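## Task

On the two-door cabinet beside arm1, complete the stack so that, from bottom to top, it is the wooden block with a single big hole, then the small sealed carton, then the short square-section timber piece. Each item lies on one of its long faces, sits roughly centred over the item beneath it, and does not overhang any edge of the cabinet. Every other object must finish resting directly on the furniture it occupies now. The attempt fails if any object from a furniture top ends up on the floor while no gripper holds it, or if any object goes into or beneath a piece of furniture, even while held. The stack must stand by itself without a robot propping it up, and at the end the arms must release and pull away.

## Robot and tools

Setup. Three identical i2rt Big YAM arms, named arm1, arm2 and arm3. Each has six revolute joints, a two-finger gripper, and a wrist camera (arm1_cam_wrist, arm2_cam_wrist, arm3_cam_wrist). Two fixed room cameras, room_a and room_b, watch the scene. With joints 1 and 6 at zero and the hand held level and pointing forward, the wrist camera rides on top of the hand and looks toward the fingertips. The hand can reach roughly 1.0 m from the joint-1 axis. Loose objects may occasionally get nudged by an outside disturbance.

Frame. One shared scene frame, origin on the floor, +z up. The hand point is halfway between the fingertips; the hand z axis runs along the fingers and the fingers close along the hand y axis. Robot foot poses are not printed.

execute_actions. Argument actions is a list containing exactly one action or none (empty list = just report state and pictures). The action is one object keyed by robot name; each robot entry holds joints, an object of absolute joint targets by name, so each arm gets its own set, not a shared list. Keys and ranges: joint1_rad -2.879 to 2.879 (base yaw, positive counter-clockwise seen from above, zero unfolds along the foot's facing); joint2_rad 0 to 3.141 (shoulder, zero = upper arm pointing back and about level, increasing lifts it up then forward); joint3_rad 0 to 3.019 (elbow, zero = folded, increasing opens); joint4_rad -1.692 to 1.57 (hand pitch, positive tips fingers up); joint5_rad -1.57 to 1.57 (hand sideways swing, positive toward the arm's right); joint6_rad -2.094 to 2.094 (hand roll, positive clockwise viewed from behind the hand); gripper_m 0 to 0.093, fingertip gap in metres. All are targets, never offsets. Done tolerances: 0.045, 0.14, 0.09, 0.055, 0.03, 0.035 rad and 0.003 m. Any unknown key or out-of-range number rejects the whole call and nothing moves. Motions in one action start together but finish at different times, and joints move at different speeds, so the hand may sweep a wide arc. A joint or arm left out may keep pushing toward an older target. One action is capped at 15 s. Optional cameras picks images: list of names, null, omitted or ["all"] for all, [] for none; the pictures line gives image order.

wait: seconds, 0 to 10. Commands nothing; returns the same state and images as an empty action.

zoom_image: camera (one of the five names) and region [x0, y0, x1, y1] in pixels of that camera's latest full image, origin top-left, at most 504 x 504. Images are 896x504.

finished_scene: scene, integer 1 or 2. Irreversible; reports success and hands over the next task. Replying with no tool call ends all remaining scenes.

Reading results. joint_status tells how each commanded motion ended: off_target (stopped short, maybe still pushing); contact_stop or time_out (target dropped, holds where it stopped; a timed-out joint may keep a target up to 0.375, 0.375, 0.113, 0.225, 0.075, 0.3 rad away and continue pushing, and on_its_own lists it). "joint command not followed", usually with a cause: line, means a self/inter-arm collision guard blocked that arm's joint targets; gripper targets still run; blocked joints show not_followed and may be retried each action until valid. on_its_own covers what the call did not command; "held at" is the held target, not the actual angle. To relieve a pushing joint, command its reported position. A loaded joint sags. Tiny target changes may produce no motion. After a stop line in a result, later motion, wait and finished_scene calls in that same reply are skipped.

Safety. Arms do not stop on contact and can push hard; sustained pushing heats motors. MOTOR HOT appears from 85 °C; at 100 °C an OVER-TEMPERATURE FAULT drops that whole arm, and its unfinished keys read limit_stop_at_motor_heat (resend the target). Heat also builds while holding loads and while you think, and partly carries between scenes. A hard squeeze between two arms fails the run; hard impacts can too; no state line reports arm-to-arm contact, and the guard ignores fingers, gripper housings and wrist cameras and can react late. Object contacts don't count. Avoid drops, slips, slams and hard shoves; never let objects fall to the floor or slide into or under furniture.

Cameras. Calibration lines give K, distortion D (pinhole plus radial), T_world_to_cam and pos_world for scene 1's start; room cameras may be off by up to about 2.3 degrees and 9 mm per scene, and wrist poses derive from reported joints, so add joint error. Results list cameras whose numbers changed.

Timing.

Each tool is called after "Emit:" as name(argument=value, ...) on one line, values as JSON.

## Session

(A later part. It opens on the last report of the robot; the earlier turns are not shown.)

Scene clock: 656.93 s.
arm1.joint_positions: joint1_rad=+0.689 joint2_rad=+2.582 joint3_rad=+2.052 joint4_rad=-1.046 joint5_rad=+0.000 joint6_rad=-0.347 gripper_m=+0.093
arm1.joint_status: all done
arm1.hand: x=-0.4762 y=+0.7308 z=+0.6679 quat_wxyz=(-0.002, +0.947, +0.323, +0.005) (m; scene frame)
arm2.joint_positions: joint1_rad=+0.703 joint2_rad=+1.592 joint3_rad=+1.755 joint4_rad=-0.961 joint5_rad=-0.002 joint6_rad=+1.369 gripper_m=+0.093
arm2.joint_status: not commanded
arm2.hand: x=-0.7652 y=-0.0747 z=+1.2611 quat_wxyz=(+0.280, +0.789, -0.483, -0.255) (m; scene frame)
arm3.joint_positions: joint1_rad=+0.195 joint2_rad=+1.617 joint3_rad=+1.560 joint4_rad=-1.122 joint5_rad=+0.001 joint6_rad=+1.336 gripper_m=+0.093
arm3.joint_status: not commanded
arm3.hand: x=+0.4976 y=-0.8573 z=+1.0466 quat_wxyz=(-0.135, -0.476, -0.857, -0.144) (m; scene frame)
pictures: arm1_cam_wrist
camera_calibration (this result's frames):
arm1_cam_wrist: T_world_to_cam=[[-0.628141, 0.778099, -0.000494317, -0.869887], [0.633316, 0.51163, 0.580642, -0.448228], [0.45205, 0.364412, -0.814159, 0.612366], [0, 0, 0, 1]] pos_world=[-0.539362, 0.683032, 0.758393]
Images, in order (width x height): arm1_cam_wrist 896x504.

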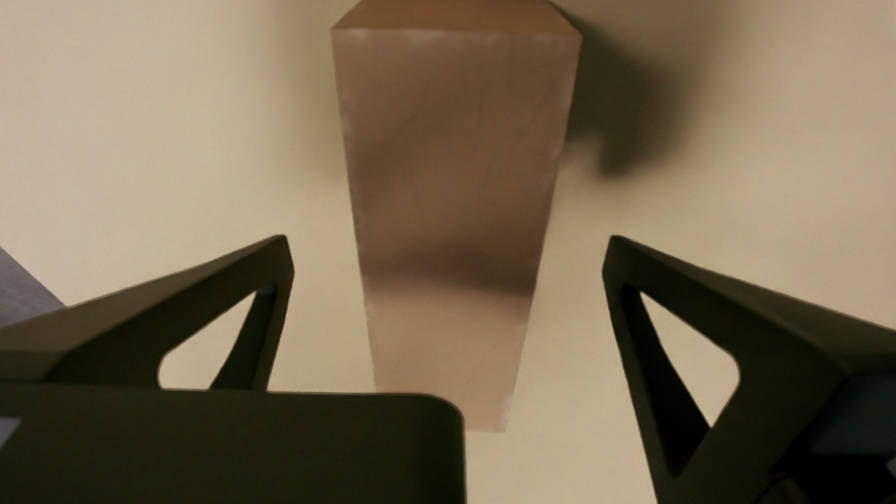

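Emit:
execute_actions(actions=[{"arm1":{"joints":{"joint2_rad":2.595,"joint4_rad":-0.995}}}], cameras=["arm1_cam_wrist"])

Scene clock: 702.00 s.
arm1.joint_positions: joint1_rad=+0.689 joint2_rad=+2.582 joint3_rad=+2.052 joint4_rad=-1.014 joint5_rad=+0.000 joint6_rad=-0.347 gripper_m=+0.093
arm1.joint_status: all done
arm1.hand: x=-0.4838 y=+0.7284 z=+0.6679 quat_wxyz=(-0.003, +0.946, +0.323, -0.012) (m; scene frame)
arm2.joint_positions: joint1_rad=+0.703 joint2_rad=+1.592 joint3_rad=+1.755 joint4_rad=-0.961 joint5_rad=-0.002 joint6_rad=+1.369 gripper_m=+0.093
arm2.joint_status: not commanded
arm2.hand: x=-0.7652 y=-0.0747 z=+1.2611 quat_wxyz=(+0.280, +0.789, -0.483, -0.255) (m; scene frame)
arm3.joint_positions: joint1_rad=+0.195 joint2_rad=+1.617 joint3_rad=+1.560 joint4_rad=-1.122 joint5_rad=+0.001 joint6_rad=+1.336 gripper_m=+0.093
arm3.joint_status: not commanded
arm3.hand: x=+0.4976 y=-0.8573 z=+1.0466 quat_wxyz=(-0.135, -0.476, -0.857, -0.144) (m; scene frame)
pictures: arm1_cam_wrist
camera_calibration (this result's frames):
arm1_cam_wrist: T_world_to_cam=[[-0.628105, 0.778048, 0.0112096, -0.880527], [0.650778, 0.517356, 0.555726, -0.421284], [0.426582, 0.356349, -0.83129, 0.621718], [0, 0, 0, 1]] pos_world=[-0.544115, 0.681497, 0.760817]
Images, in order (width x height): arm1_cam_wrist 896x504.

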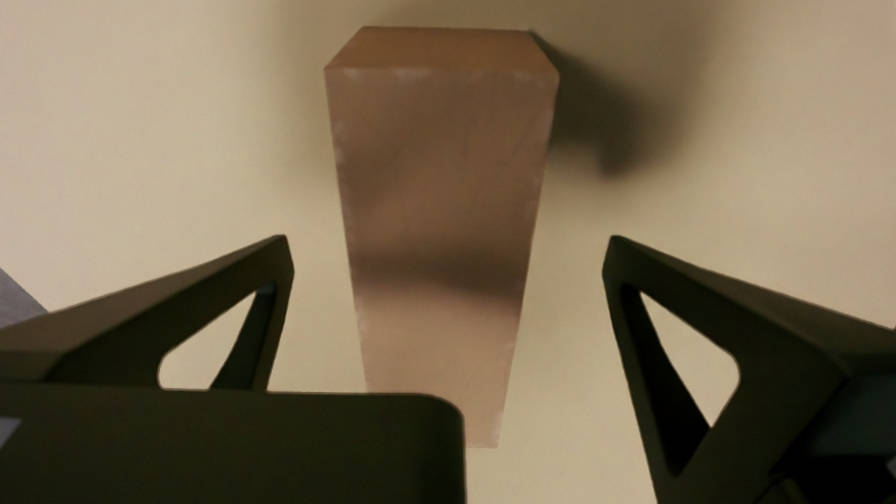

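Emit:
execute_actions(actions=[{"arm1":{"joints":{"joint2_rad":2.612}}}], cameras=["arm1_cam_wrist"])

Scene clock: 706.73 s.
arm1.joint_positions: joint1_rad=+0.689 joint2_rad=+2.583 joint3_rad=+2.052 joint4_rad=-1.014 joint5_rad=+0.000 joint6_rad=-0.347 gripper_m=+0.093
arm1.joint_status: all done
arm1.hand: x=-0.4835 y=+0.7285 z=+0.6671 quat_wxyz=(-0.003, +0.946, +0.323, -0.011) (m; scene frame)
arm2.joint_positions: joint1_rad=+0.703 joint2_rad=+1.592 joint3_rad=+1.755 joint4_rad=-0.961 joint5_rad=-0.002 joint6_rad=+1.369 gripper_m=+0.093
arm2.joint_status: not commanded
arm2.hand: x=-0.7652 y=-0.0747 z=+1.2611 quat_wxyz=(+0.280, +0.789, -0.483, -0.255) (m; scene frame)
arm3.joint_positions: joint1_rad=+0.195 joint2_rad=+1.617 joint3_rad=+1.560 joint4_rad=-1.122 joint5_rad=+0.001 joint6_rad=+1.336 gripper_m=+0.093
arm3.joint_status: not commanded
arm3.hand: x=+0.4976 y=-0.8573 z=+1.0466 quat_wxyz=(-0.135, -0.476, -0.857, -0.144) (m; scene frame)
pictures: arm1_cam_wrist
camera_calibration (this result's frames):
arm1_cam_wrist: T_world_to_cam=[[-0.628113, 0.778047, 0.0107965, -0.880126], [0.650175, 0.517158, 0.556615, -0.421852], [0.42749, 0.356637, -0.8307, 0.620719], [0, 0, 0, 1]] pos_world=[-0.543892, 0.681573, 0.759943]
Images, in order (width x height): arm1_cam_wrist 896x504.

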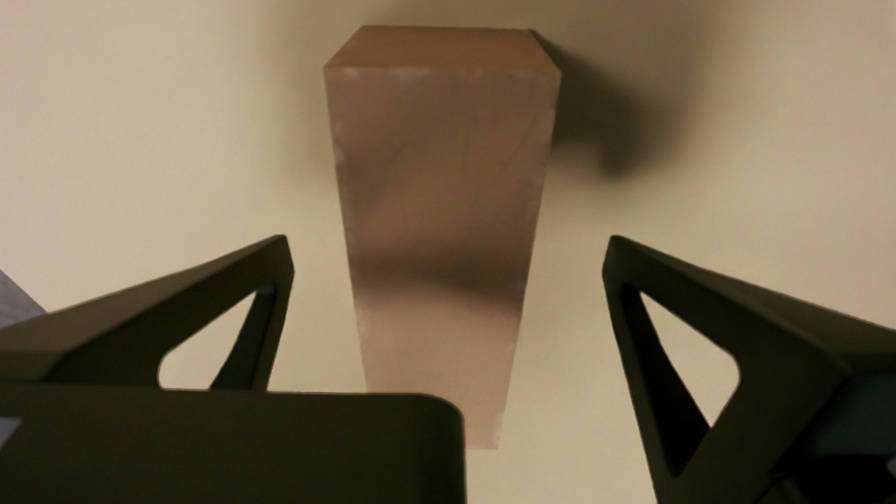

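Emit:
execute_actions(actions=[{"arm1":{"joints":{"joint2_rad":2.628}}}], cameras=["arm1_cam_wrist"])

Scene clock: 718.57 s.
arm1.joint_positions: joint1_rad=+0.689 joint2_rad=+2.606 joint3_rad=+2.052 joint4_rad=-1.014 joint5_rad=+0.000 joint6_rad=-0.347 gripper_m=+0.093
arm1.joint_status: all done
arm1.hand: x=-0.4767 y=+0.7307 z=+0.6511 quat_wxyz=(-0.003, +0.947, +0.323, +0.001) (m; scene frame)
arm2.joint_positions: joint1_rad=+0.703 joint2_rad=+1.592 joint3_rad=+1.755 joint4_rad=-0.961 joint5_rad=-0.002 joint6_rad=+1.369 gripper_m=+0.093
arm2.joint_status: not commanded
arm2.hand: x=-0.7652 y=-0.0747 z=+1.2611 quat_wxyz=(+0.280, +0.789, -0.483, -0.255) (m; scene frame)
arm3.joint_positions: joint1_rad=+0.195 joint2_rad=+1.617 joint3_rad=+1.560 joint4_rad=-1.122 joint5_rad=+0.001 joint6_rad=+1.336 gripper_m=+0.093
arm3.joint_status: not commanded
arm3.hand: x=+0.4976 y=-0.8573 z=+1.0466 quat_wxyz=(-0.135, -0.476, -0.857, -0.144) (m; scene frame)
pictures: arm1_cam_wrist
camera_calibration (this result's frames):
arm1_cam_wrist: T_world_to_cam=[[-0.628166, 0.778076, 0.00239719, -0.872028], [0.637702, 0.513067, 0.574542, -0.433145], [0.445807, 0.362436, -0.818472, 0.600247], [0, 0, 0, 1]] pos_world=[-0.539156, 0.683185, 0.742235]
Images, in order (width x height): arm1_cam_wrist 896x504.

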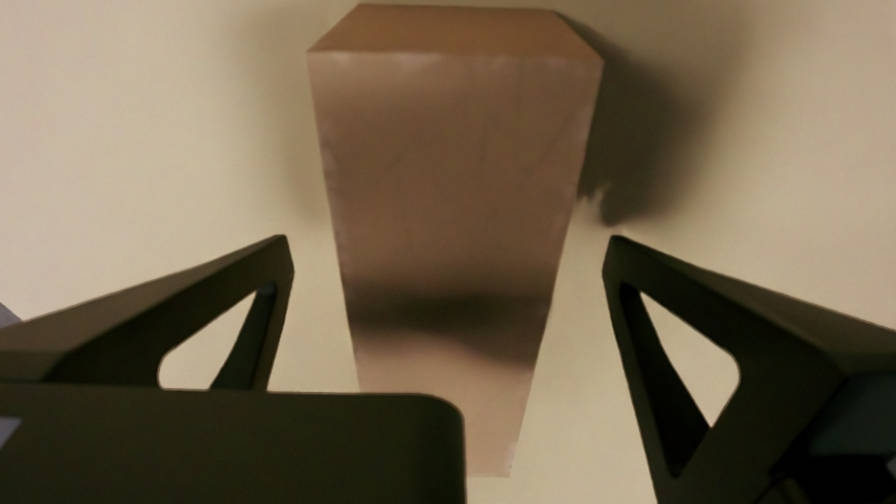

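Emit:
execute_actions(actions=[{"arm1":{"joints":{"joint2_rad":2.645}}}], cameras=["arm1_cam_wrist"])

Scene clock: 730.33 s.
arm1.joint_positions: joint1_rad=+0.689 joint2_rad=+2.620 joint3_rad=+2.052 joint4_rad=-1.014 joint5_rad=+0.000 joint6_rad=-0.347 gripper_m=+0.093
arm1.joint_status: all done
arm1.hand: x=-0.4726 y=+0.7321 z=+0.6418 quat_wxyz=(-0.002, +0.947, +0.323, +0.007) (m; scene frame)
arm2.joint_positions: joint1_rad=+0.703 joint2_rad=+1.592 joint3_rad=+1.755 joint4_rad=-0.961 joint5_rad=-0.002 joint6_rad=+1.369 gripper_m=+0.093
arm2.joint_status: not commanded
arm2.hand: x=-0.7652 y=-0.0747 z=+1.2611 quat_wxyz=(+0.280, +0.789, -0.483, -0.255) (m; scene frame)
arm3.joint_positions: joint1_rad=+0.195 joint2_rad=+1.617 joint3_rad=+1.560 joint4_rad=-1.122 joint5_rad=+0.001 joint6_rad=+1.336 gripper_m=+0.093
arm3.joint_status: not commanded
arm3.hand: x=+0.4976 y=-0.8573 z=+1.0466 quat_wxyz=(-0.135, -0.476, -0.857, -0.144) (m; scene frame)
pictures: arm1_cam_wrist
camera_calibration (this result's frames):
arm1_cam_wrist: T_world_to_cam=[[-0.62811, 0.778121, -0.00255948, -0.867291], [0.630155, 0.510594, 0.584977, -0.439581], [0.456489, 0.365817, -0.811046, 0.588025], [0, 0, 0, 1]] pos_world=[-0.536177, 0.684195, 0.731841]
Images, in order (width x height): arm1_cam_wrist 896x504.

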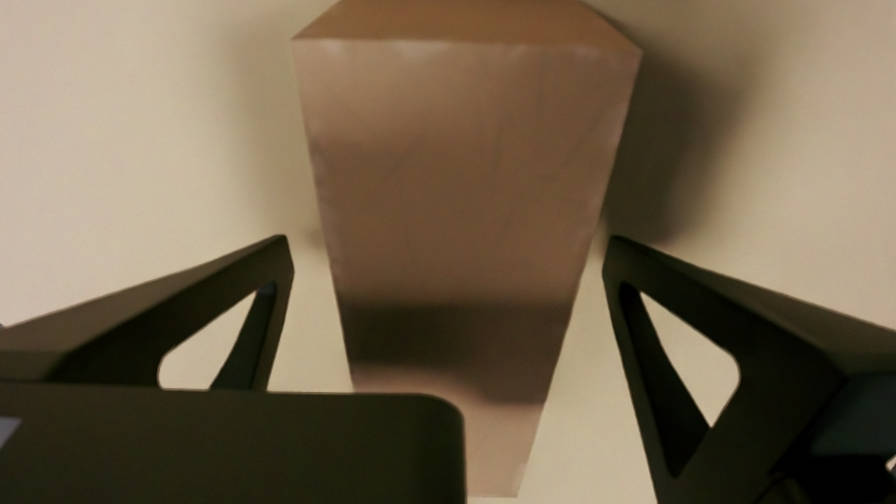

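Emit:
execute_actions(actions=[{"arm1":{"joints":{"joint2_rad":2.62,"gripper_m":0.036}}}], cameras=["arm1_cam_wrist"])

Scene clock: 737.83 s.
arm1.joint_positions: joint1_rad=+0.689 joint2_rad=+2.620 joint3_rad=+2.052 joint4_rad=-1.012 joint5_rad=+0.000 joint6_rad=-0.347 gripper_m=+0.046
arm1.joint_status: gripper_m off_target (ended at +0.046, target +0.036); the others done
arm1.hand: x=-0.4728 y=+0.7320 z=+0.6417 quat_wxyz=(-0.002, +0.946, +0.323, +0.007) (m; scene frame)
arm2.joint_positions: joint1_rad=+0.703 joint2_rad=+1.592 joint3_rad=+1.755 joint4_rad=-0.961 joint5_rad=-0.002 joint6_rad=+1.369 gripper_m=+0.093
arm2.joint_status: not commanded
arm2.hand: x=-0.7652 y=-0.0747 z=+1.2611 quat_wxyz=(+0.280, +0.789, -0.483, -0.255) (m; scene frame)
arm3.joint_positions: joint1_rad=+0.195 joint2_rad=+1.617 joint3_rad=+1.560 joint4_rad=-1.122 joint5_rad=+0.001 joint6_rad=+1.336 gripper_m=+0.093
arm3.joint_status: not commanded
arm3.hand: x=+0.4976 y=-0.8573 z=+1.0466 quat_wxyz=(-0.135, -0.476, -0.857, -0.144) (m; scene frame)
pictures: arm1_cam_wrist
camera_calibration (this result's frames):
arm1_cam_wrist: T_world_to_cam=[[-0.628414, 0.777876, -0.00215202, -0.867619], [0.630592, 0.511045, 0.584111, -0.438934], [0.455466, 0.365707, -0.811671, 0.588174], [0, 0, 0, 1]] pos_world=[-0.536328, 0.684117, 0.731923]
Images, in order (width x height): arm1_cam_wrist 896x504.

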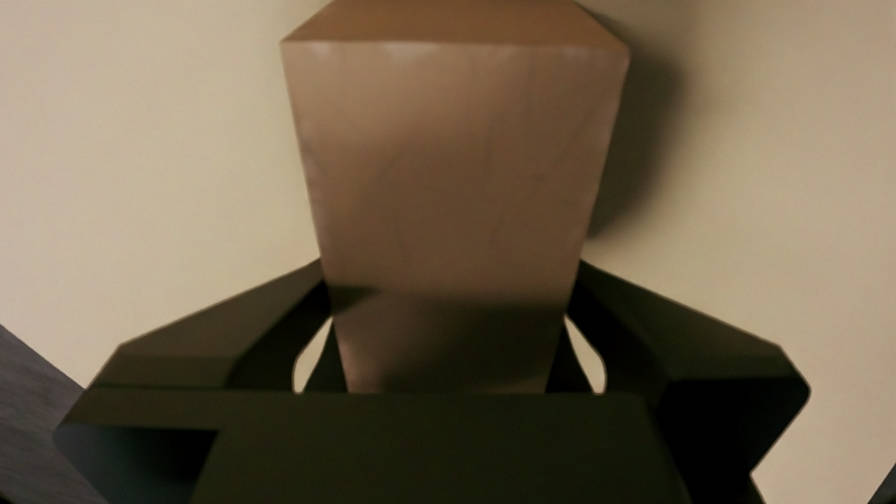

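Emit:
execute_actions(actions=[{"arm1":{"joints":{"joint2_rad":1.99}}}], cameras=["arm1_cam_wrist"])

Emit:
execute_actions(actions=[{"arm1":{"joints":{"joint1_rad":-2.014,"joint3_rad":1.9,"joint4_rad":-1.455,"joint6_rad":-1.83}}}], cameras=["arm1_cam_wrist","room_b"])

Scene clock: 793.70 s.
arm1.joint_positions: joint1_rad=+0.689 joint2_rad=+2.013 joint3_rad=+2.056 joint4_rad=-1.009 joint5_rad=+0.000 joint6_rad=-0.347 gripper_m=+0.046
arm1.joint_status: all done
arm1.hand: x=-0.5339 y=+0.7100 z=+1.0903 quat_wxyz=(-0.008, +0.904, +0.309, -0.296) (m; scene frame)
arm2.joint_positions: joint1_rad=+0.703 joint2_rad=+1.592 joint3_rad=+1.755 joint4_rad=-0.961 joint5_rad=-0.002 joint6_rad=+1.369 gripper_m=+0.093
arm2.joint_status: not commanded
arm2.hand: x=-0.7652 y=-0.0747 z=+1.2611 quat_wxyz=(+0.280, +0.789, -0.483, -0.255) (m; scene frame)
arm3.joint_positions: joint1_rad=+0.195 joint2_rad=+1.617 joint3_rad=+1.560 joint4_rad=-1.122 joint5_rad=+0.001 joint6_rad=+1.336 gripper_m=+0.093
arm3.joint_status: not commanded
arm3.hand: x=+0.4976 y=-0.8573 z=+1.0466 quat_wxyz=(-0.135, -0.476, -0.857, -0.144) (m; scene frame)
pictures: arm1_cam_wrist
camera_calibration (this result's frames):
arm1_cam_wrist: T_world_to_cam=[[-0.56895, 0.795785, 0.207417, -1.09742], [0.817851, 0.57394, 0.0413823, -0.0041013], [-0.0861133, 0.193181, -0.977377, 1.00216], [0, 0, 0, 1]] pos_world=[-0.534721, 0.682063, 1.20728]
Images, in order (width x height): arm1_cam_wrist 896x504.

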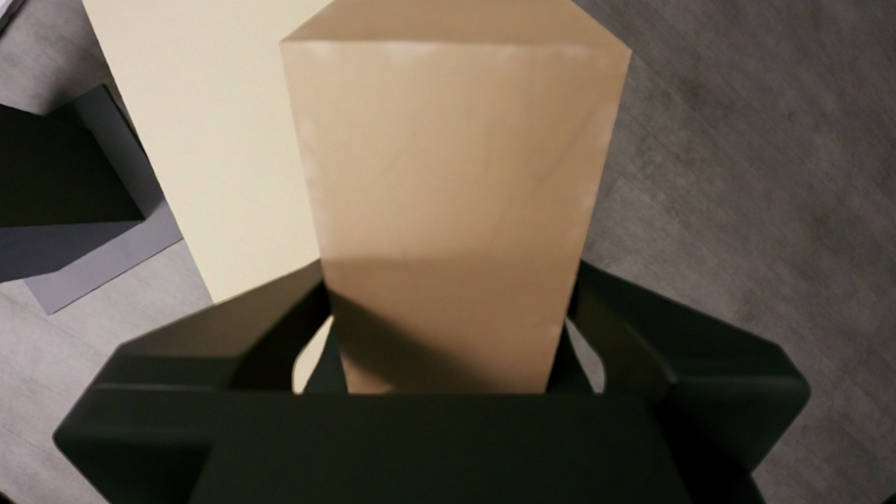

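Scene clock: 796.37 s.
arm1.joint_positions: joint1_rad=-2.016 joint2_rad=+2.014 joint3_rad=+1.884 joint4_rad=-1.439 joint5_rad=+0.002 joint6_rad=-1.815 gripper_m=+0.046
arm1.joint_status: all done
arm1.hand: x=+0.6557 y=+1.3680 z=+0.9875 quat_wxyz=(-0.004, +0.958, -0.286, +0.002) (m; scene frame)
arm2.joint_positions: joint1_rad=+0.703 joint2_rad=+1.592 joint3_rad=+1.755 joint4_rad=-0.961 joint5_rad=-0.002 joint6_rad=+1.369 gripper_m=+0.093
arm2.joint_status: not commanded
arm2.hand: x=-0.7652 y=-0.0747 z=+1.2611 quat_wxyz=(+0.280, +0.789, -0.483, -0.255) (m; scene frame)
arm3.joint_positions: joint1_rad=+0.195 joint2_rad=+1.617 joint3_rad=+1.560 joint4_rad=-1.122 joint5_rad=+0.001 joint6_rad=+1.336 gripper_m=+0.093
arm3.joint_status: not commanded
arm3.hand: x=+0.4976 y=-0.8573 z=+1.0466 quat_wxyz=(-0.135, -0.476, -0.857, -0.144) (m; scene frame)
pictures: arm1_cam_wrist, room_b
camera_calibration (this result's frames):
arm1_cam_wrist: T_world_to_cam=[[0.529112, 0.848531, 0.0059467, -1.51602], [0.693522, -0.436471, 0.573167, -0.411819], [0.488946, -0.299145, -0.819417, 1.01745], [0, 0, 0, 1]] pos_world=[0.590271, 1.41101, 1.07877]
Images, in order (width x height): arm1_cam_wrist 896x504, room_b 896x504.

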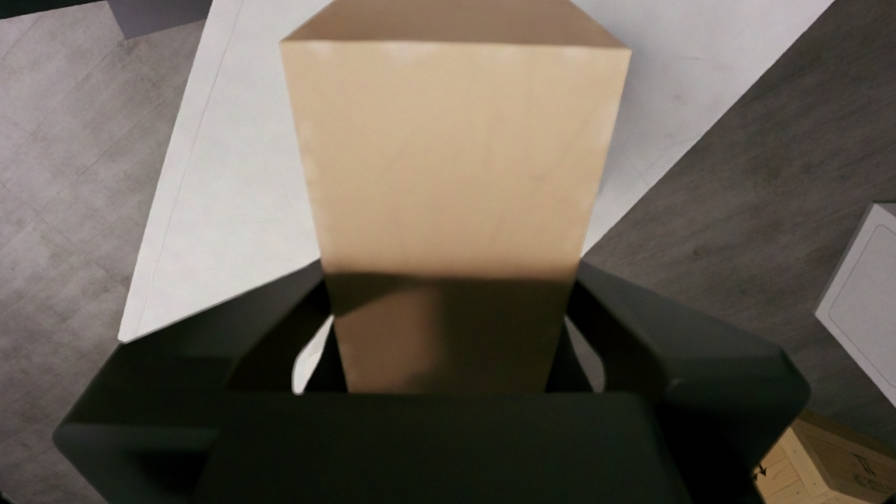

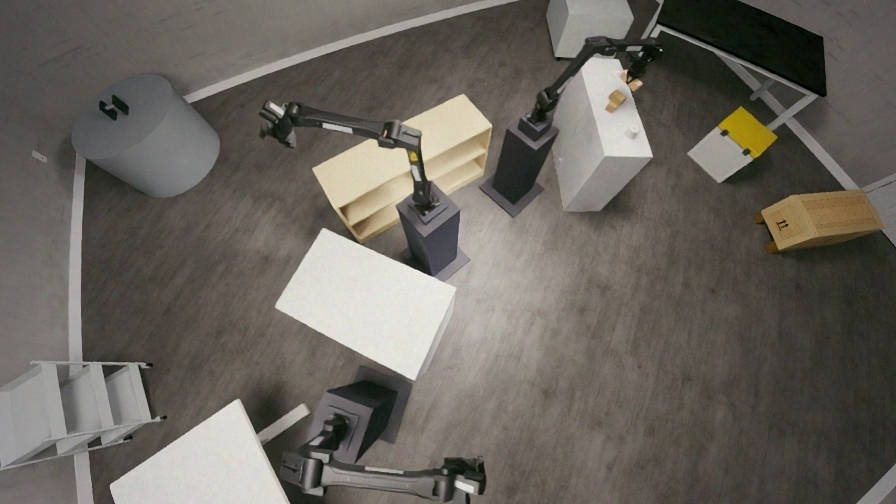

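Emit:
zoom_image(camera="room_b", region=[540, 30, 700, 170])

Region (540, 30, 700, 170) of room_b's 896x504 image, scaled by 3.150, with more detail than that image has; it fills the top 441 rows of this view, and the rest is white.

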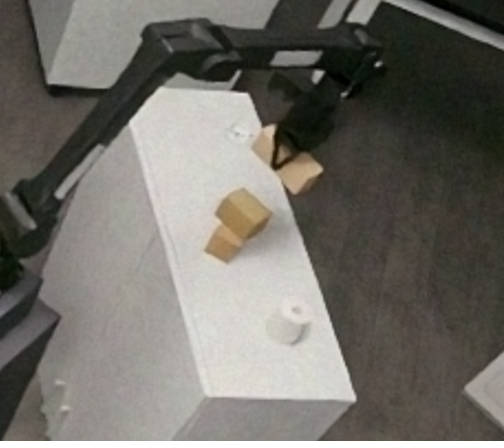

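Emit:
execute_actions(actions=[{"arm1":{"joints":{"joint3_rad":1.716,"joint4_rad":-1.174}}}], cameras=["arm1_cam_wrist","room_a","room_b"])

Scene clock: 866.73 s.
arm1.joint_positions: joint1_rad=-2.016 joint2_rad=+2.011 joint3_rad=+1.701 joint4_rad=-1.192 joint5_rad=+0.002 joint6_rad=-1.815 gripper_m=+0.046
arm1.joint_status: all done
arm1.hand: x=+0.6561 y=+1.3686 z=+0.9217 quat_wxyz=(-0.032, +0.958, -0.286, +0.019) (m; scene frame)
arm2.joint_positions: joint1_rad=+0.703 joint2_rad=+1.592 joint3_rad=+1.755 joint4_rad=-0.961 joint5_rad=-0.002 joint6_rad=+1.369 gripper_m=+0.093
arm2.joint_status: not commanded
arm2.hand: x=-0.7652 y=-0.0747 z=+1.2611 quat_wxyz=(+0.280, +0.789, -0.483, -0.255) (m; scene frame)
arm3.joint_positions: joint1_rad=+0.195 joint2_rad=+1.617 joint3_rad=+1.560 joint4_rad=-1.122 joint5_rad=+0.001 joint6_rad=+1.336 gripper_m=+0.093
arm3.joint_status: not commanded
arm3.hand: x=+0.4976 y=-0.8573 z=+1.0466 quat_wxyz=(-0.135, -0.476, -0.857, -0.144) (m; scene frame)
pictures: arm1_cam_wrist, room_a, room_b
camera_calibration (this result's frames):
arm1_cam_wrist: T_world_to_cam=[[0.527098, 0.846924, 0.0699149, -1.57185], [0.665361, -0.462475, 0.586013, -0.331902], [0.528643, -0.262368, -0.807279, 0.875963], [0, 0, 0, 1]] pos_world=[0.586283, 1.40757, 1.01154]
Images, in order (width x height): arm1_cam_wrist 896x504, room_a 896x504, room_b 896x504.

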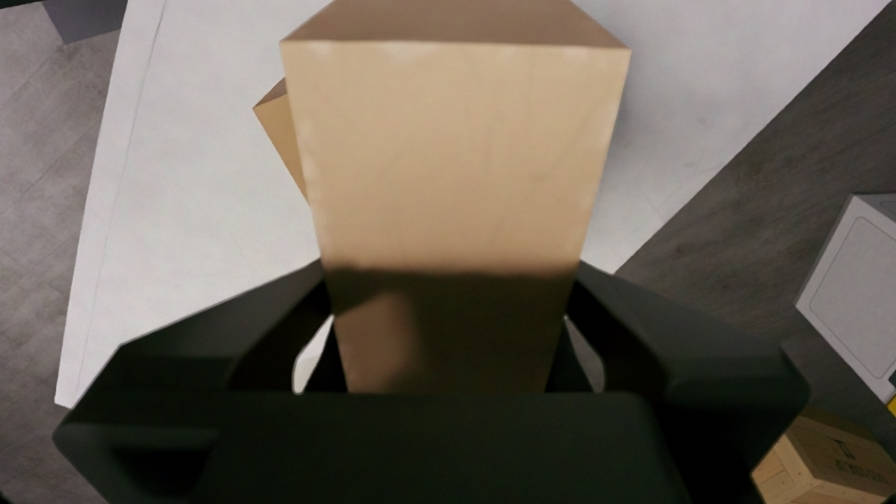

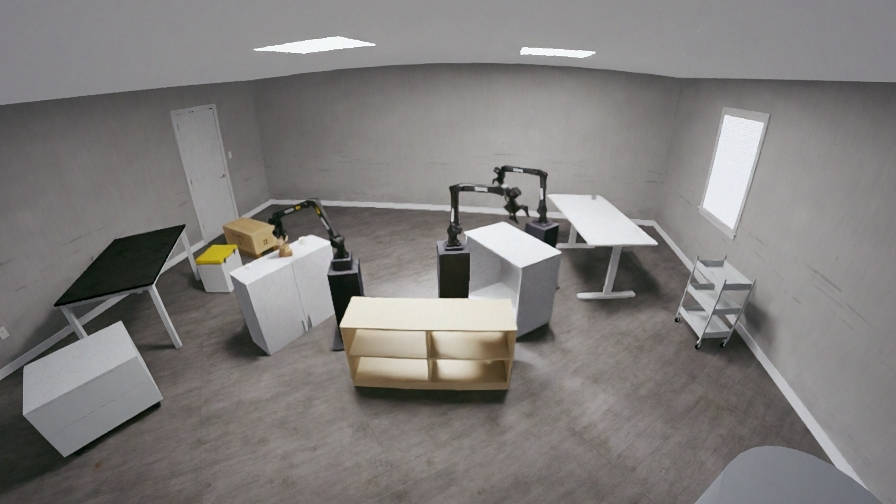

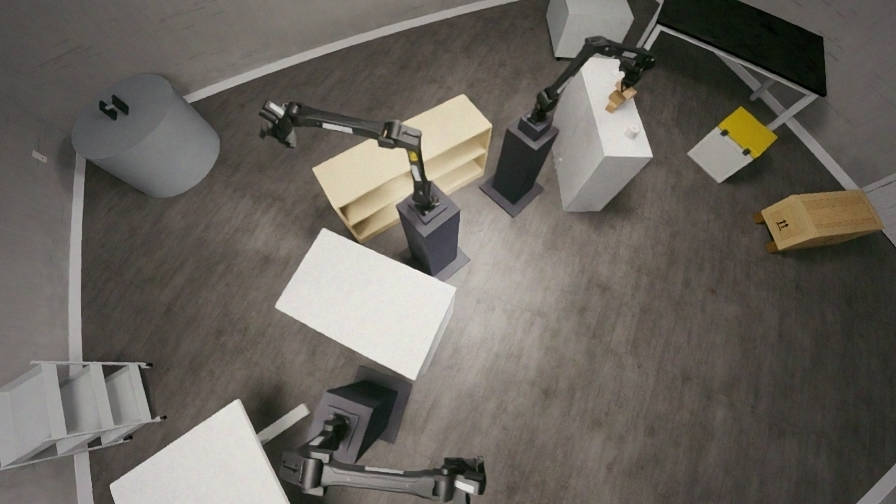

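Emit:
zoom_image(camera="room_b", region=[580, 50, 670, 130])

Emit:
zoom_image(camera="room_a", region=[240, 200, 340, 280])

Region (580, 50, 670, 130) of room_b's 896x504 image, scaled by 5.600, with more detail than that image has.

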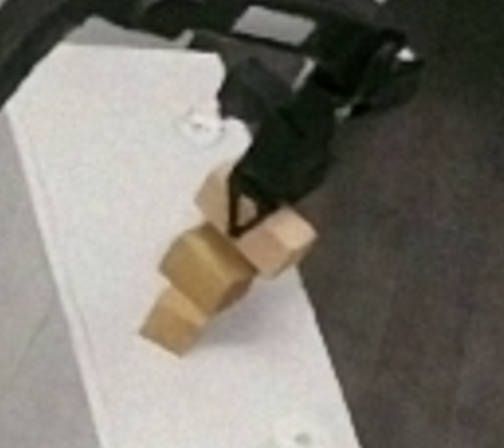

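Region (240, 200, 340, 280) of room_a's 896x504 image, scaled by 5.040, with more detail than that image has; it fills the top 403 rows of this view, and the rest is white.

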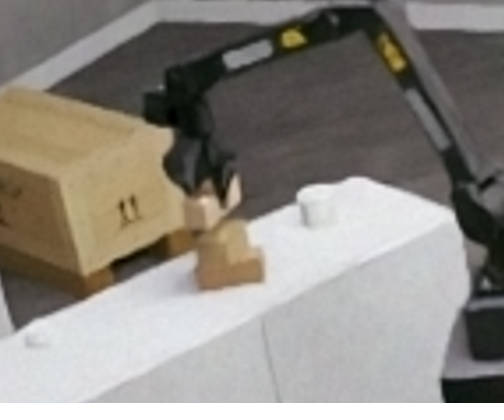

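Emit:
zoom_image(camera="arm1_cam_wrist", region=[220, 50, 380, 230])

Region (220, 50, 380, 230) of arm1_cam_wrist's 896x504 image, scaled by 2.800, with more detail than that image has.

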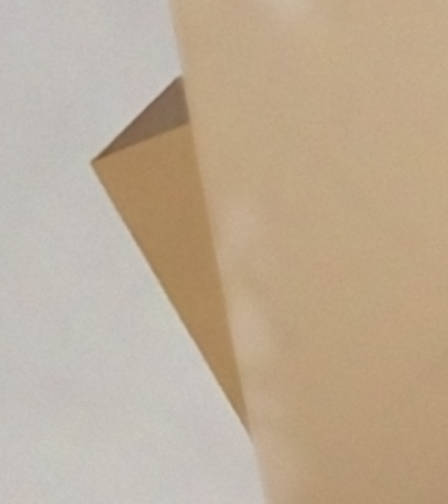

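Emit:
execute_actions(actions=[{"arm1":{"joints":{"joint1_rad":-1.77,"joint3_rad":1.905,"joint4_rad":-1.45,"joint6_rad":0.0}}}], cameras=["arm1_cam_wrist","room_b"])

Scene clock: 972.43 s.
arm1.joint_positions: joint1_rad=-1.778 joint2_rad=+2.011 joint3_rad=+1.861 joint4_rad=-1.434 joint5_rad=-0.002 joint6_rad=-0.016 gripper_m=+0.046
arm1.joint_status: all done
arm1.hand: x=+0.5394 y=+1.4599 z=+0.9814 quat_wxyz=(+0.003, +0.480, -0.877, +0.000) (m; scene frame)
arm2.joint_positions: joint1_rad=+0.703 joint2_rad=+1.592 joint3_rad=+1.755 joint4_rad=-0.961 joint5_rad=-0.002 joint6_rad=+1.369 gripper_m=+0.093
arm2.joint_status: not commanded
arm2.hand: x=-0.7652 y=-0.0747 z=+1.2611 quat_wxyz=(+0.280, +0.789, -0.483, -0.255) (m; scene frame)
arm3.joint_positions: joint1_rad=+0.195 joint2_rad=+1.617 joint3_rad=+1.560 joint4_rad=-1.122 joint5_rad=+0.001 joint6_rad=+1.336 gripper_m=+0.093
arm3.joint_status: not commanded
arm3.hand: x=+0.4976 y=-0.8573 z=+1.0466 quat_wxyz=(-0.135, -0.476, -0.857, -0.144) (m; scene frame)
pictures: arm1_cam_wrist, room_b
camera_calibration (this result's frames):
arm1_cam_wrist: T_world_to_cam=[[0.853474, -0.521107, -0.00540907, 0.303285], [-0.423152, -0.699026, 0.576459, 0.694831], [-0.304178, -0.489704, -0.817108, 1.80057], [0, 0, 0, 1]] pos_world=[0.582867, 1.52549, 1.07236]
Images, in order (width x height): arm1_cam_wrist 896x504, room_b 896x504.

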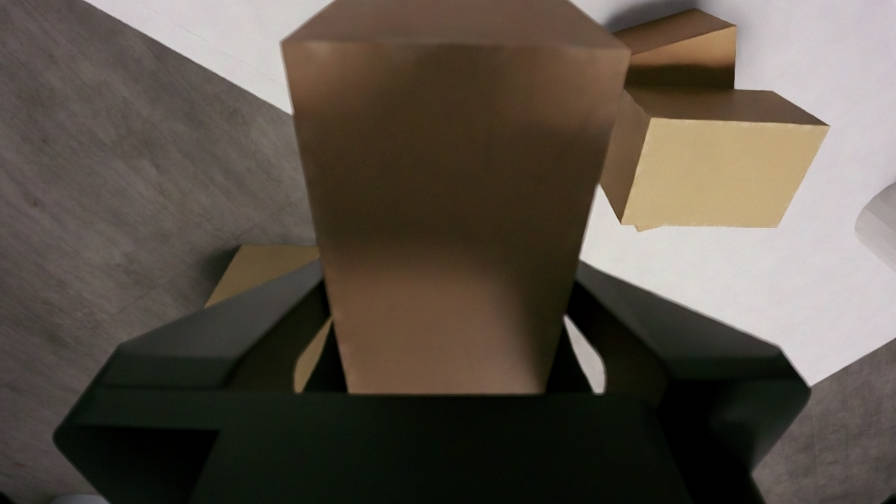

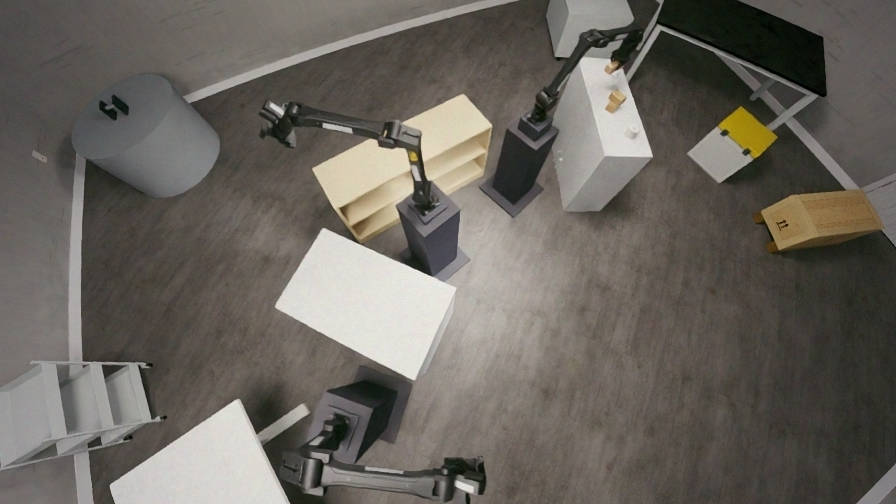

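Emit:
zoom_image(camera="arm1_cam_wrist", region=[580, 0, 880, 260])

Region (580, 0, 880, 260) of arm1_cam_wrist's 896x504 image, scaled by 1.680, with more detail than that image has; it fills the top 437 rows of this view, and the rest is white.

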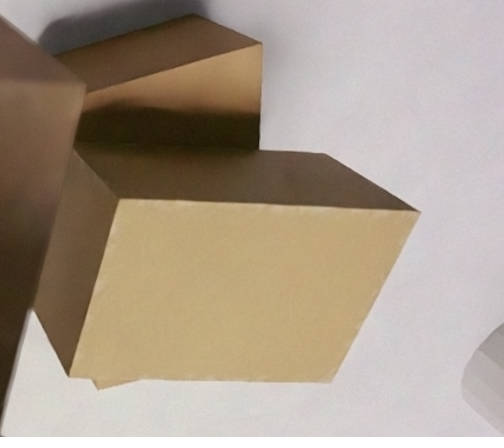

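Emit:
execute_actions(actions=[{"arm1":{"joints":{"joint1_rad":-2.016,"joint3_rad":1.7,"joint4_rad":-1.165,"joint6_rad":1.33}}}], cameras=["arm1_cam_wrist","room_b"])

Scene clock: 1044.50 s.
arm1.joint_positions: joint1_rad=-2.008 joint2_rad=+2.007 joint3_rad=+1.687 joint4_rad=-1.183 joint5_rad=+0.002 joint6_rad=+1.314 gripper_m=+0.046
arm1.joint_status: all done
arm1.hand: x=+0.6512 y=+1.3701 z=+0.9191 quat_wxyz=(-0.019, -0.276, -0.960, -0.032) (m; scene frame)
arm2.joint_positions: joint1_rad=+0.703 joint2_rad=+1.592 joint3_rad=+1.755 joint4_rad=-0.961 joint5_rad=-0.002 joint6_rad=+1.369 gripper_m=+0.093
arm2.joint_status: not commanded
arm2.hand: x=-0.7652 y=-0.0747 z=+1.2611 quat_wxyz=(+0.280, +0.789, -0.483, -0.255) (m; scene frame)
arm3.joint_positions: joint1_rad=+0.195 joint2_rad=+1.617 joint3_rad=+1.560 joint4_rad=-1.122 joint5_rad=+0.001 joint6_rad=+1.336 gripper_m=+0.093
arm3.joint_status: not commanded
arm3.hand: x=+0.4976 y=-0.8573 z=+1.0466 quat_wxyz=(-0.135, -0.476, -0.857, -0.144) (m; scene frame)
pictures: arm1_cam_wrist, room_b
camera_calibration (this result's frames):
arm1_cam_wrist: T_world_to_cam=[[-0.510524, -0.856748, -0.0731323, 1.5711], [-0.734936, 0.390621, 0.554333, -0.554213], [-0.446356, 0.336748, -0.829076, 0.710889], [0, 0, 0, 1]] pos_world=[0.712083, 1.32313, 1.0115]
Images, in order (width x height): arm1_cam_wrist 896x504, room_b 896x504.

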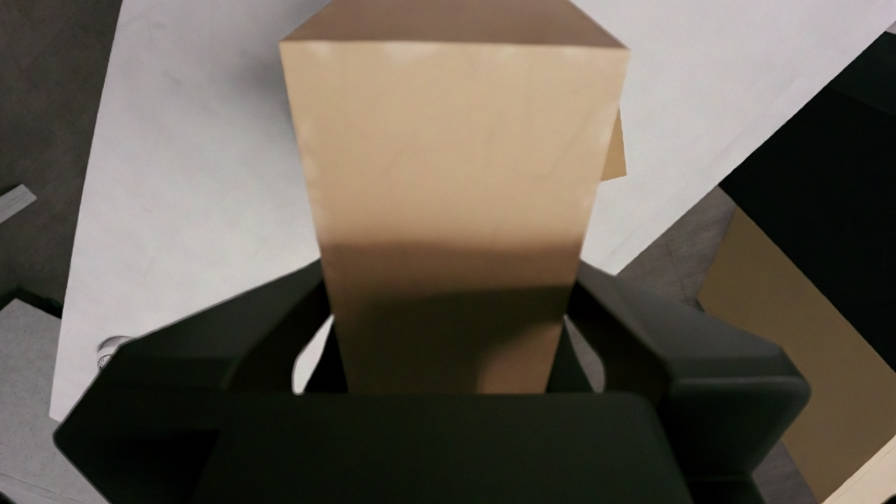

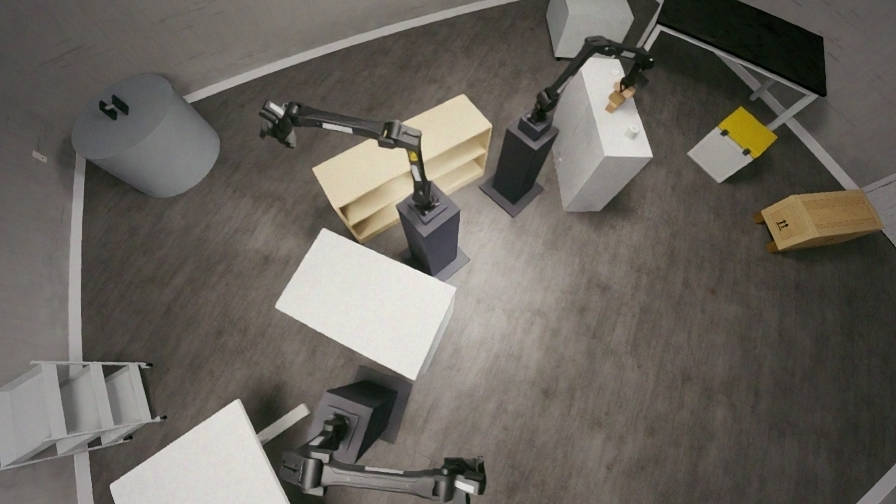

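Emit:
execute_actions(actions=[{"arm1":{"joints":{"joint2_rad":2.06}}}], cameras=["arm1_cam_wrist"])

Scene clock: 1070.63 s.
arm1.joint_positions: joint1_rad=-2.008 joint2_rad=+2.053 joint3_rad=+1.687 joint4_rad=-1.181 joint5_rad=-0.005 joint6_rad=+1.315 gripper_m=+0.046
arm1.joint_status: all done
arm1.hand: x=+0.6486 y=+1.3695 z=+0.8919 quat_wxyz=(-0.004, -0.277, -0.961, -0.015) (m; scene frame)
arm2.joint_positions: joint1_rad=+0.703 joint2_rad=+1.592 joint3_rad=+1.755 joint4_rad=-0.961 joint5_rad=-0.002 joint6_rad=+1.369 gripper_m=+0.093
arm2.joint_status: not commanded
arm2.hand: x=-0.7652 y=-0.0747 z=+1.2611 quat_wxyz=(+0.280, +0.789, -0.483, -0.255) (m; scene frame)
arm3.joint_positions: joint1_rad=+0.195 joint2_rad=+1.617 joint3_rad=+1.560 joint4_rad=-1.122 joint5_rad=+0.001 joint6_rad=+1.336 gripper_m=+0.093
arm3.joint_status: not commanded
arm3.hand: x=+0.4976 y=-0.8573 z=+1.0466 quat_wxyz=(-0.135, -0.476, -0.857, -0.144) (m; scene frame)
pictures: arm1_cam_wrist
camera_calibration (this result's frames):
arm1_cam_wrist: T_world_to_cam=[[-0.512704, -0.857916, -0.0333807, 1.53483], [-0.714184, 0.404584, 0.571186, -0.588402], [-0.476524, 0.316689, -0.820142, 0.726457], [0, 0, 0, 1]] pos_world=[0.712861, 1.32475, 0.983118]
Images, in order (width x height): arm1_cam_wrist 896x504.

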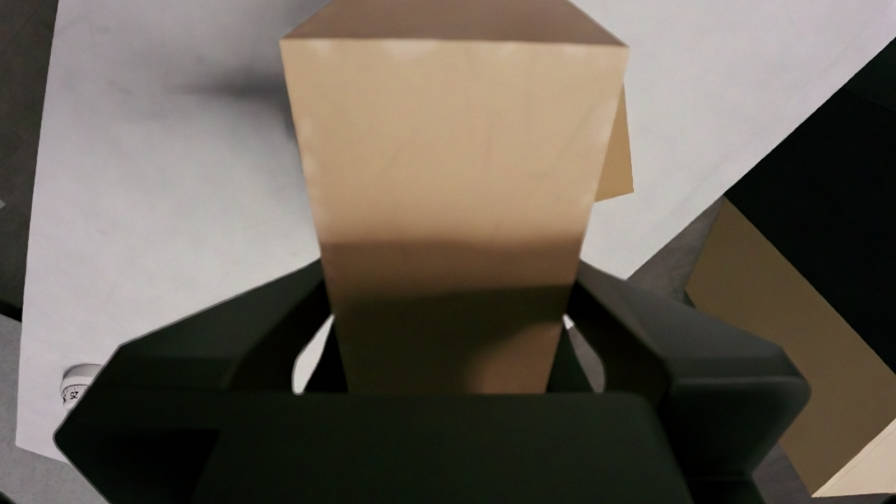

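Emit:
execute_actions(actions=[{"arm1":{"joints":{"joint1_rad":-2.024,"joint2_rad":2.078}}}], cameras=["arm1_cam_wrist"])

Scene clock: 1079.07 s.
arm1.joint_positions: joint1_rad=-2.009 joint2_rad=+2.053 joint3_rad=+1.687 joint4_rad=-1.181 joint5_rad=-0.005 joint6_rad=+1.315 gripper_m=+0.046
arm1.joint_status: all done
arm1.hand: x=+0.6488 y=+1.3694 z=+0.8919 quat_wxyz=(-0.004, -0.277, -0.961, -0.015) (m; scene frame)
arm2.joint_positions: joint1_rad=+0.703 joint2_rad=+1.592 joint3_rad=+1.755 joint4_rad=-0.961 joint5_rad=-0.002 joint6_rad=+1.369 gripper_m=+0.093
arm2.joint_status: not commanded
arm2.hand: x=-0.7652 y=-0.0747 z=+1.2611 quat_wxyz=(+0.280, +0.789, -0.483, -0.255) (m; scene frame)
arm3.joint_positions: joint1_rad=+0.195 joint2_rad=+1.617 joint3_rad=+1.560 joint4_rad=-1.122 joint5_rad=+0.001 joint6_rad=+1.336 gripper_m=+0.093
arm3.joint_status: not commanded
arm3.hand: x=+0.4976 y=-0.8573 z=+1.0466 quat_wxyz=(-0.135, -0.476, -0.857, -0.144) (m; scene frame)
pictures: arm1_cam_wrist
camera_calibration (this result's frames):
arm1_cam_wrist: T_world_to_cam=[[-0.513032, -0.85772, -0.0333803, 1.53471], [-0.714028, 0.404855, 0.571188, -0.588691], [-0.476405, 0.316872, -0.82014, 0.726259], [0, 0, 0, 1]] pos_world=[0.713006, 1.32456, 0.983117]
Images, in order (width x height): arm1_cam_wrist 896x504.

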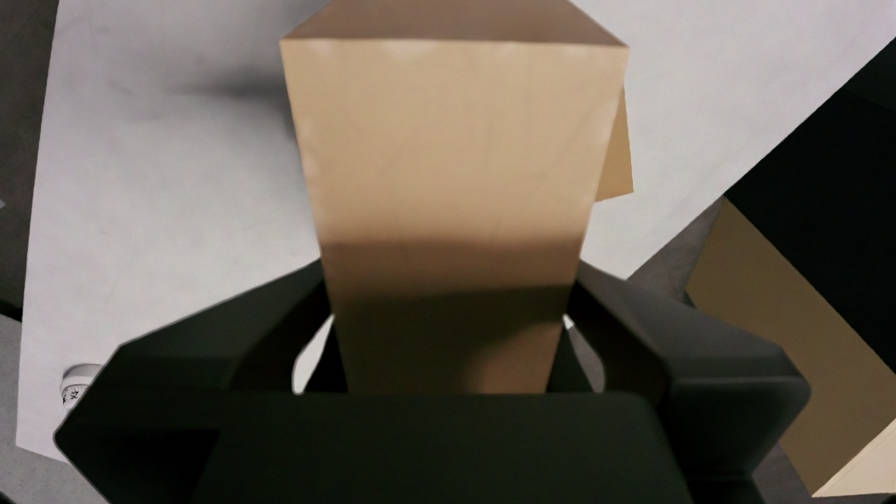

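Emit:
execute_actions(actions=[{"arm1":{"joints":{"joint1_rad":-2.027,"joint2_rad":2.092}}}], cameras=["arm1_cam_wrist"])

Scene clock: 1087.33 s.
arm1.joint_positions: joint1_rad=-2.009 joint2_rad=+2.053 joint3_rad=+1.687 joint4_rad=-1.181 joint5_rad=-0.005 joint6_rad=+1.315 gripper_m=+0.046
arm1.joint_status: all done
arm1.hand: x=+0.6488 y=+1.3694 z=+0.8919 quat_wxyz=(-0.004, -0.277, -0.961, -0.015) (m; scene frame)
arm2.joint_positions: joint1_rad=+0.703 joint2_rad=+1.592 joint3_rad=+1.755 joint4_rad=-0.961 joint5_rad=-0.002 joint6_rad=+1.369 gripper_m=+0.093
arm2.joint_status: not commanded
arm2.hand: x=-0.7652 y=-0.0747 z=+1.2611 quat_wxyz=(+0.280, +0.789, -0.483, -0.255) (m; scene frame)
arm3.joint_positions: joint1_rad=+0.195 joint2_rad=+1.617 joint3_rad=+1.560 joint4_rad=-1.122 joint5_rad=+0.001 joint6_rad=+1.336 gripper_m=+0.093
arm3.joint_status: not commanded
arm3.hand: x=+0.4976 y=-0.8573 z=+1.0466 quat_wxyz=(-0.135, -0.476, -0.857, -0.144) (m; scene frame)
pictures: arm1_cam_wrist
camera_calibration (this result's frames):
arm1_cam_wrist: T_world_to_cam=[[-0.513032, -0.85772, -0.0333803, 1.53471], [-0.714028, 0.404855, 0.571188, -0.588691], [-0.476405, 0.316872, -0.82014, 0.726259], [0, 0, 0, 1]] pos_world=[0.713006, 1.32456, 0.983117]
Images, in order (width x height): arm1_cam_wrist 896x504.

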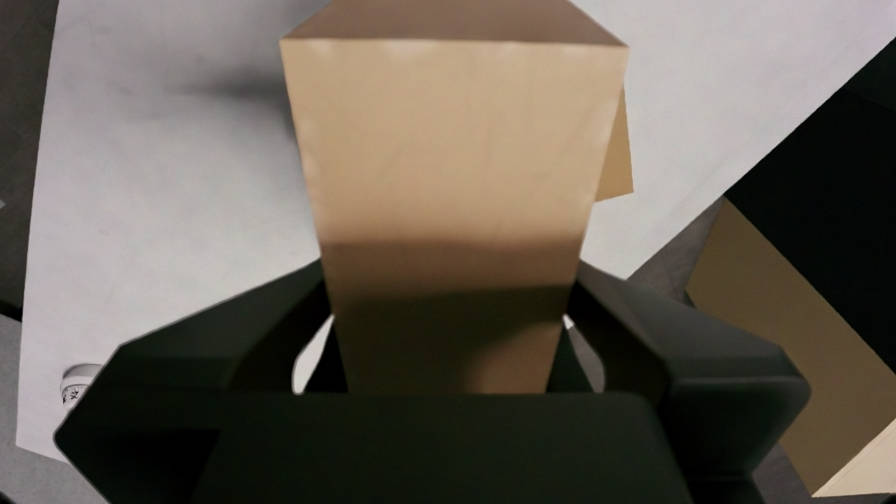

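Emit:
execute_actions(actions=[], cameras=["room_a","room_b"])

Emit:
zoom_image(camera="room_a", region=[260, 215, 320, 270])

Emit:
zoom_image(camera="room_b", region=[590, 60, 660, 125])

Scene clock: 1097.17 s.
arm1.joint_positions: joint1_rad=-2.009 joint2_rad=+2.053 joint3_rad=+1.687 joint4_rad=-1.181 joint5_rad=-0.005 joint6_rad=+1.315 gripper_m=+0.046
arm1.joint_status: all done
arm1.hand: x=+0.6488 y=+1.3694 z=+0.8919 quat_wxyz=(-0.004, -0.277, -0.961, -0.015) (m; scene frame)
arm2.joint_positions: joint1_rad=+0.703 joint2_rad=+1.592 joint3_rad=+1.755 joint4_rad=-0.961 joint5_rad=-0.002 joint6_rad=+1.369 gripper_m=+0.093
arm2.joint_status: not commanded
arm2.hand: x=-0.7652 y=-0.0747 z=+1.2611 quat_wxyz=(+0.280, +0.789, -0.483, -0.255) (m; scene frame)
arm3.joint_positions: joint1_rad=+0.195 joint2_rad=+1.617 joint3_rad=+1.560 joint4_rad=-1.122 joint5_rad=+0.001 joint6_rad=+1.336 gripper_m=+0.093
arm3.joint_status: not commanded
arm3.hand: x=+0.4976 y=-0.8573 z=+1.0466 quat_wxyz=(-0.135, -0.476, -0.857, -0.144) (m; scene frame)
pictures: room_a, room_b
Images, in order (width x height): room_a 896x504, room_b 896x504.

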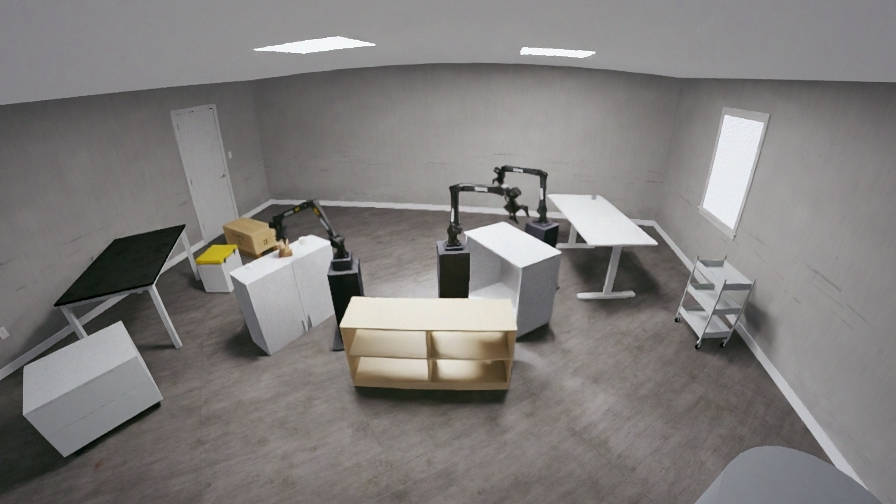

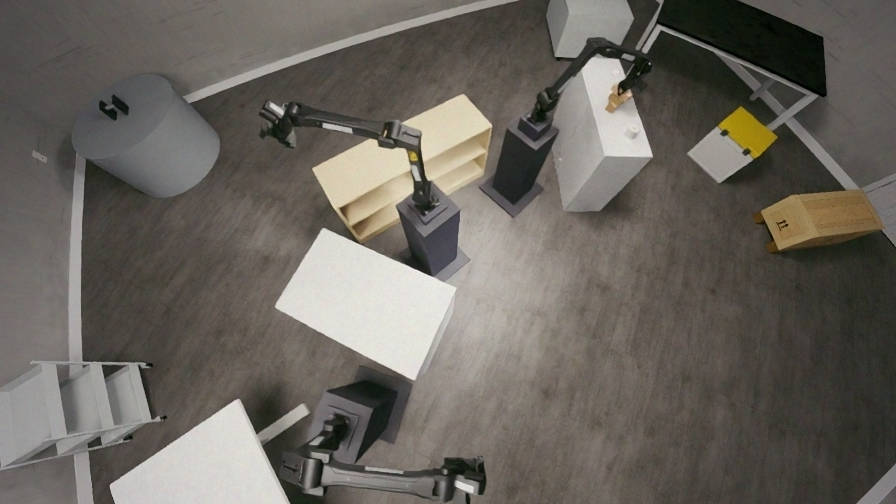

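Region (260, 215, 320, 270) of room_a's 896x504 image, scaled by 8.400, with more detail than that image has; it fills the top 462 rows of this view, and the rest is white.

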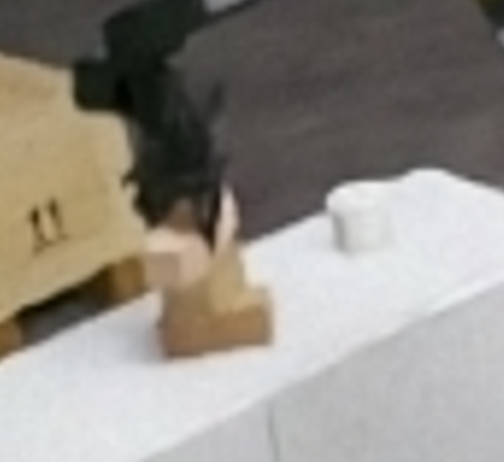

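Region (590, 60, 660, 125) of room_b's 896x504 image, scaled by 7.200, with more detail than that image has; it fills the top 468 rows of this view, and the rest is white.

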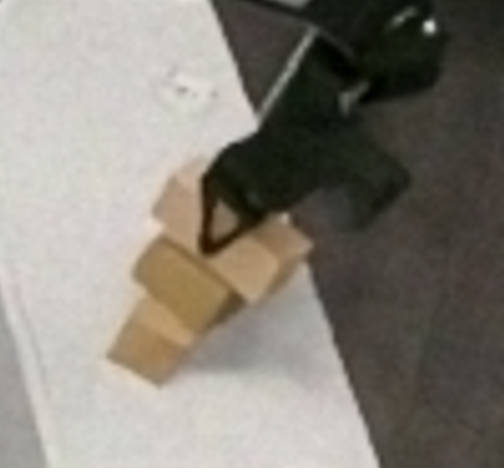

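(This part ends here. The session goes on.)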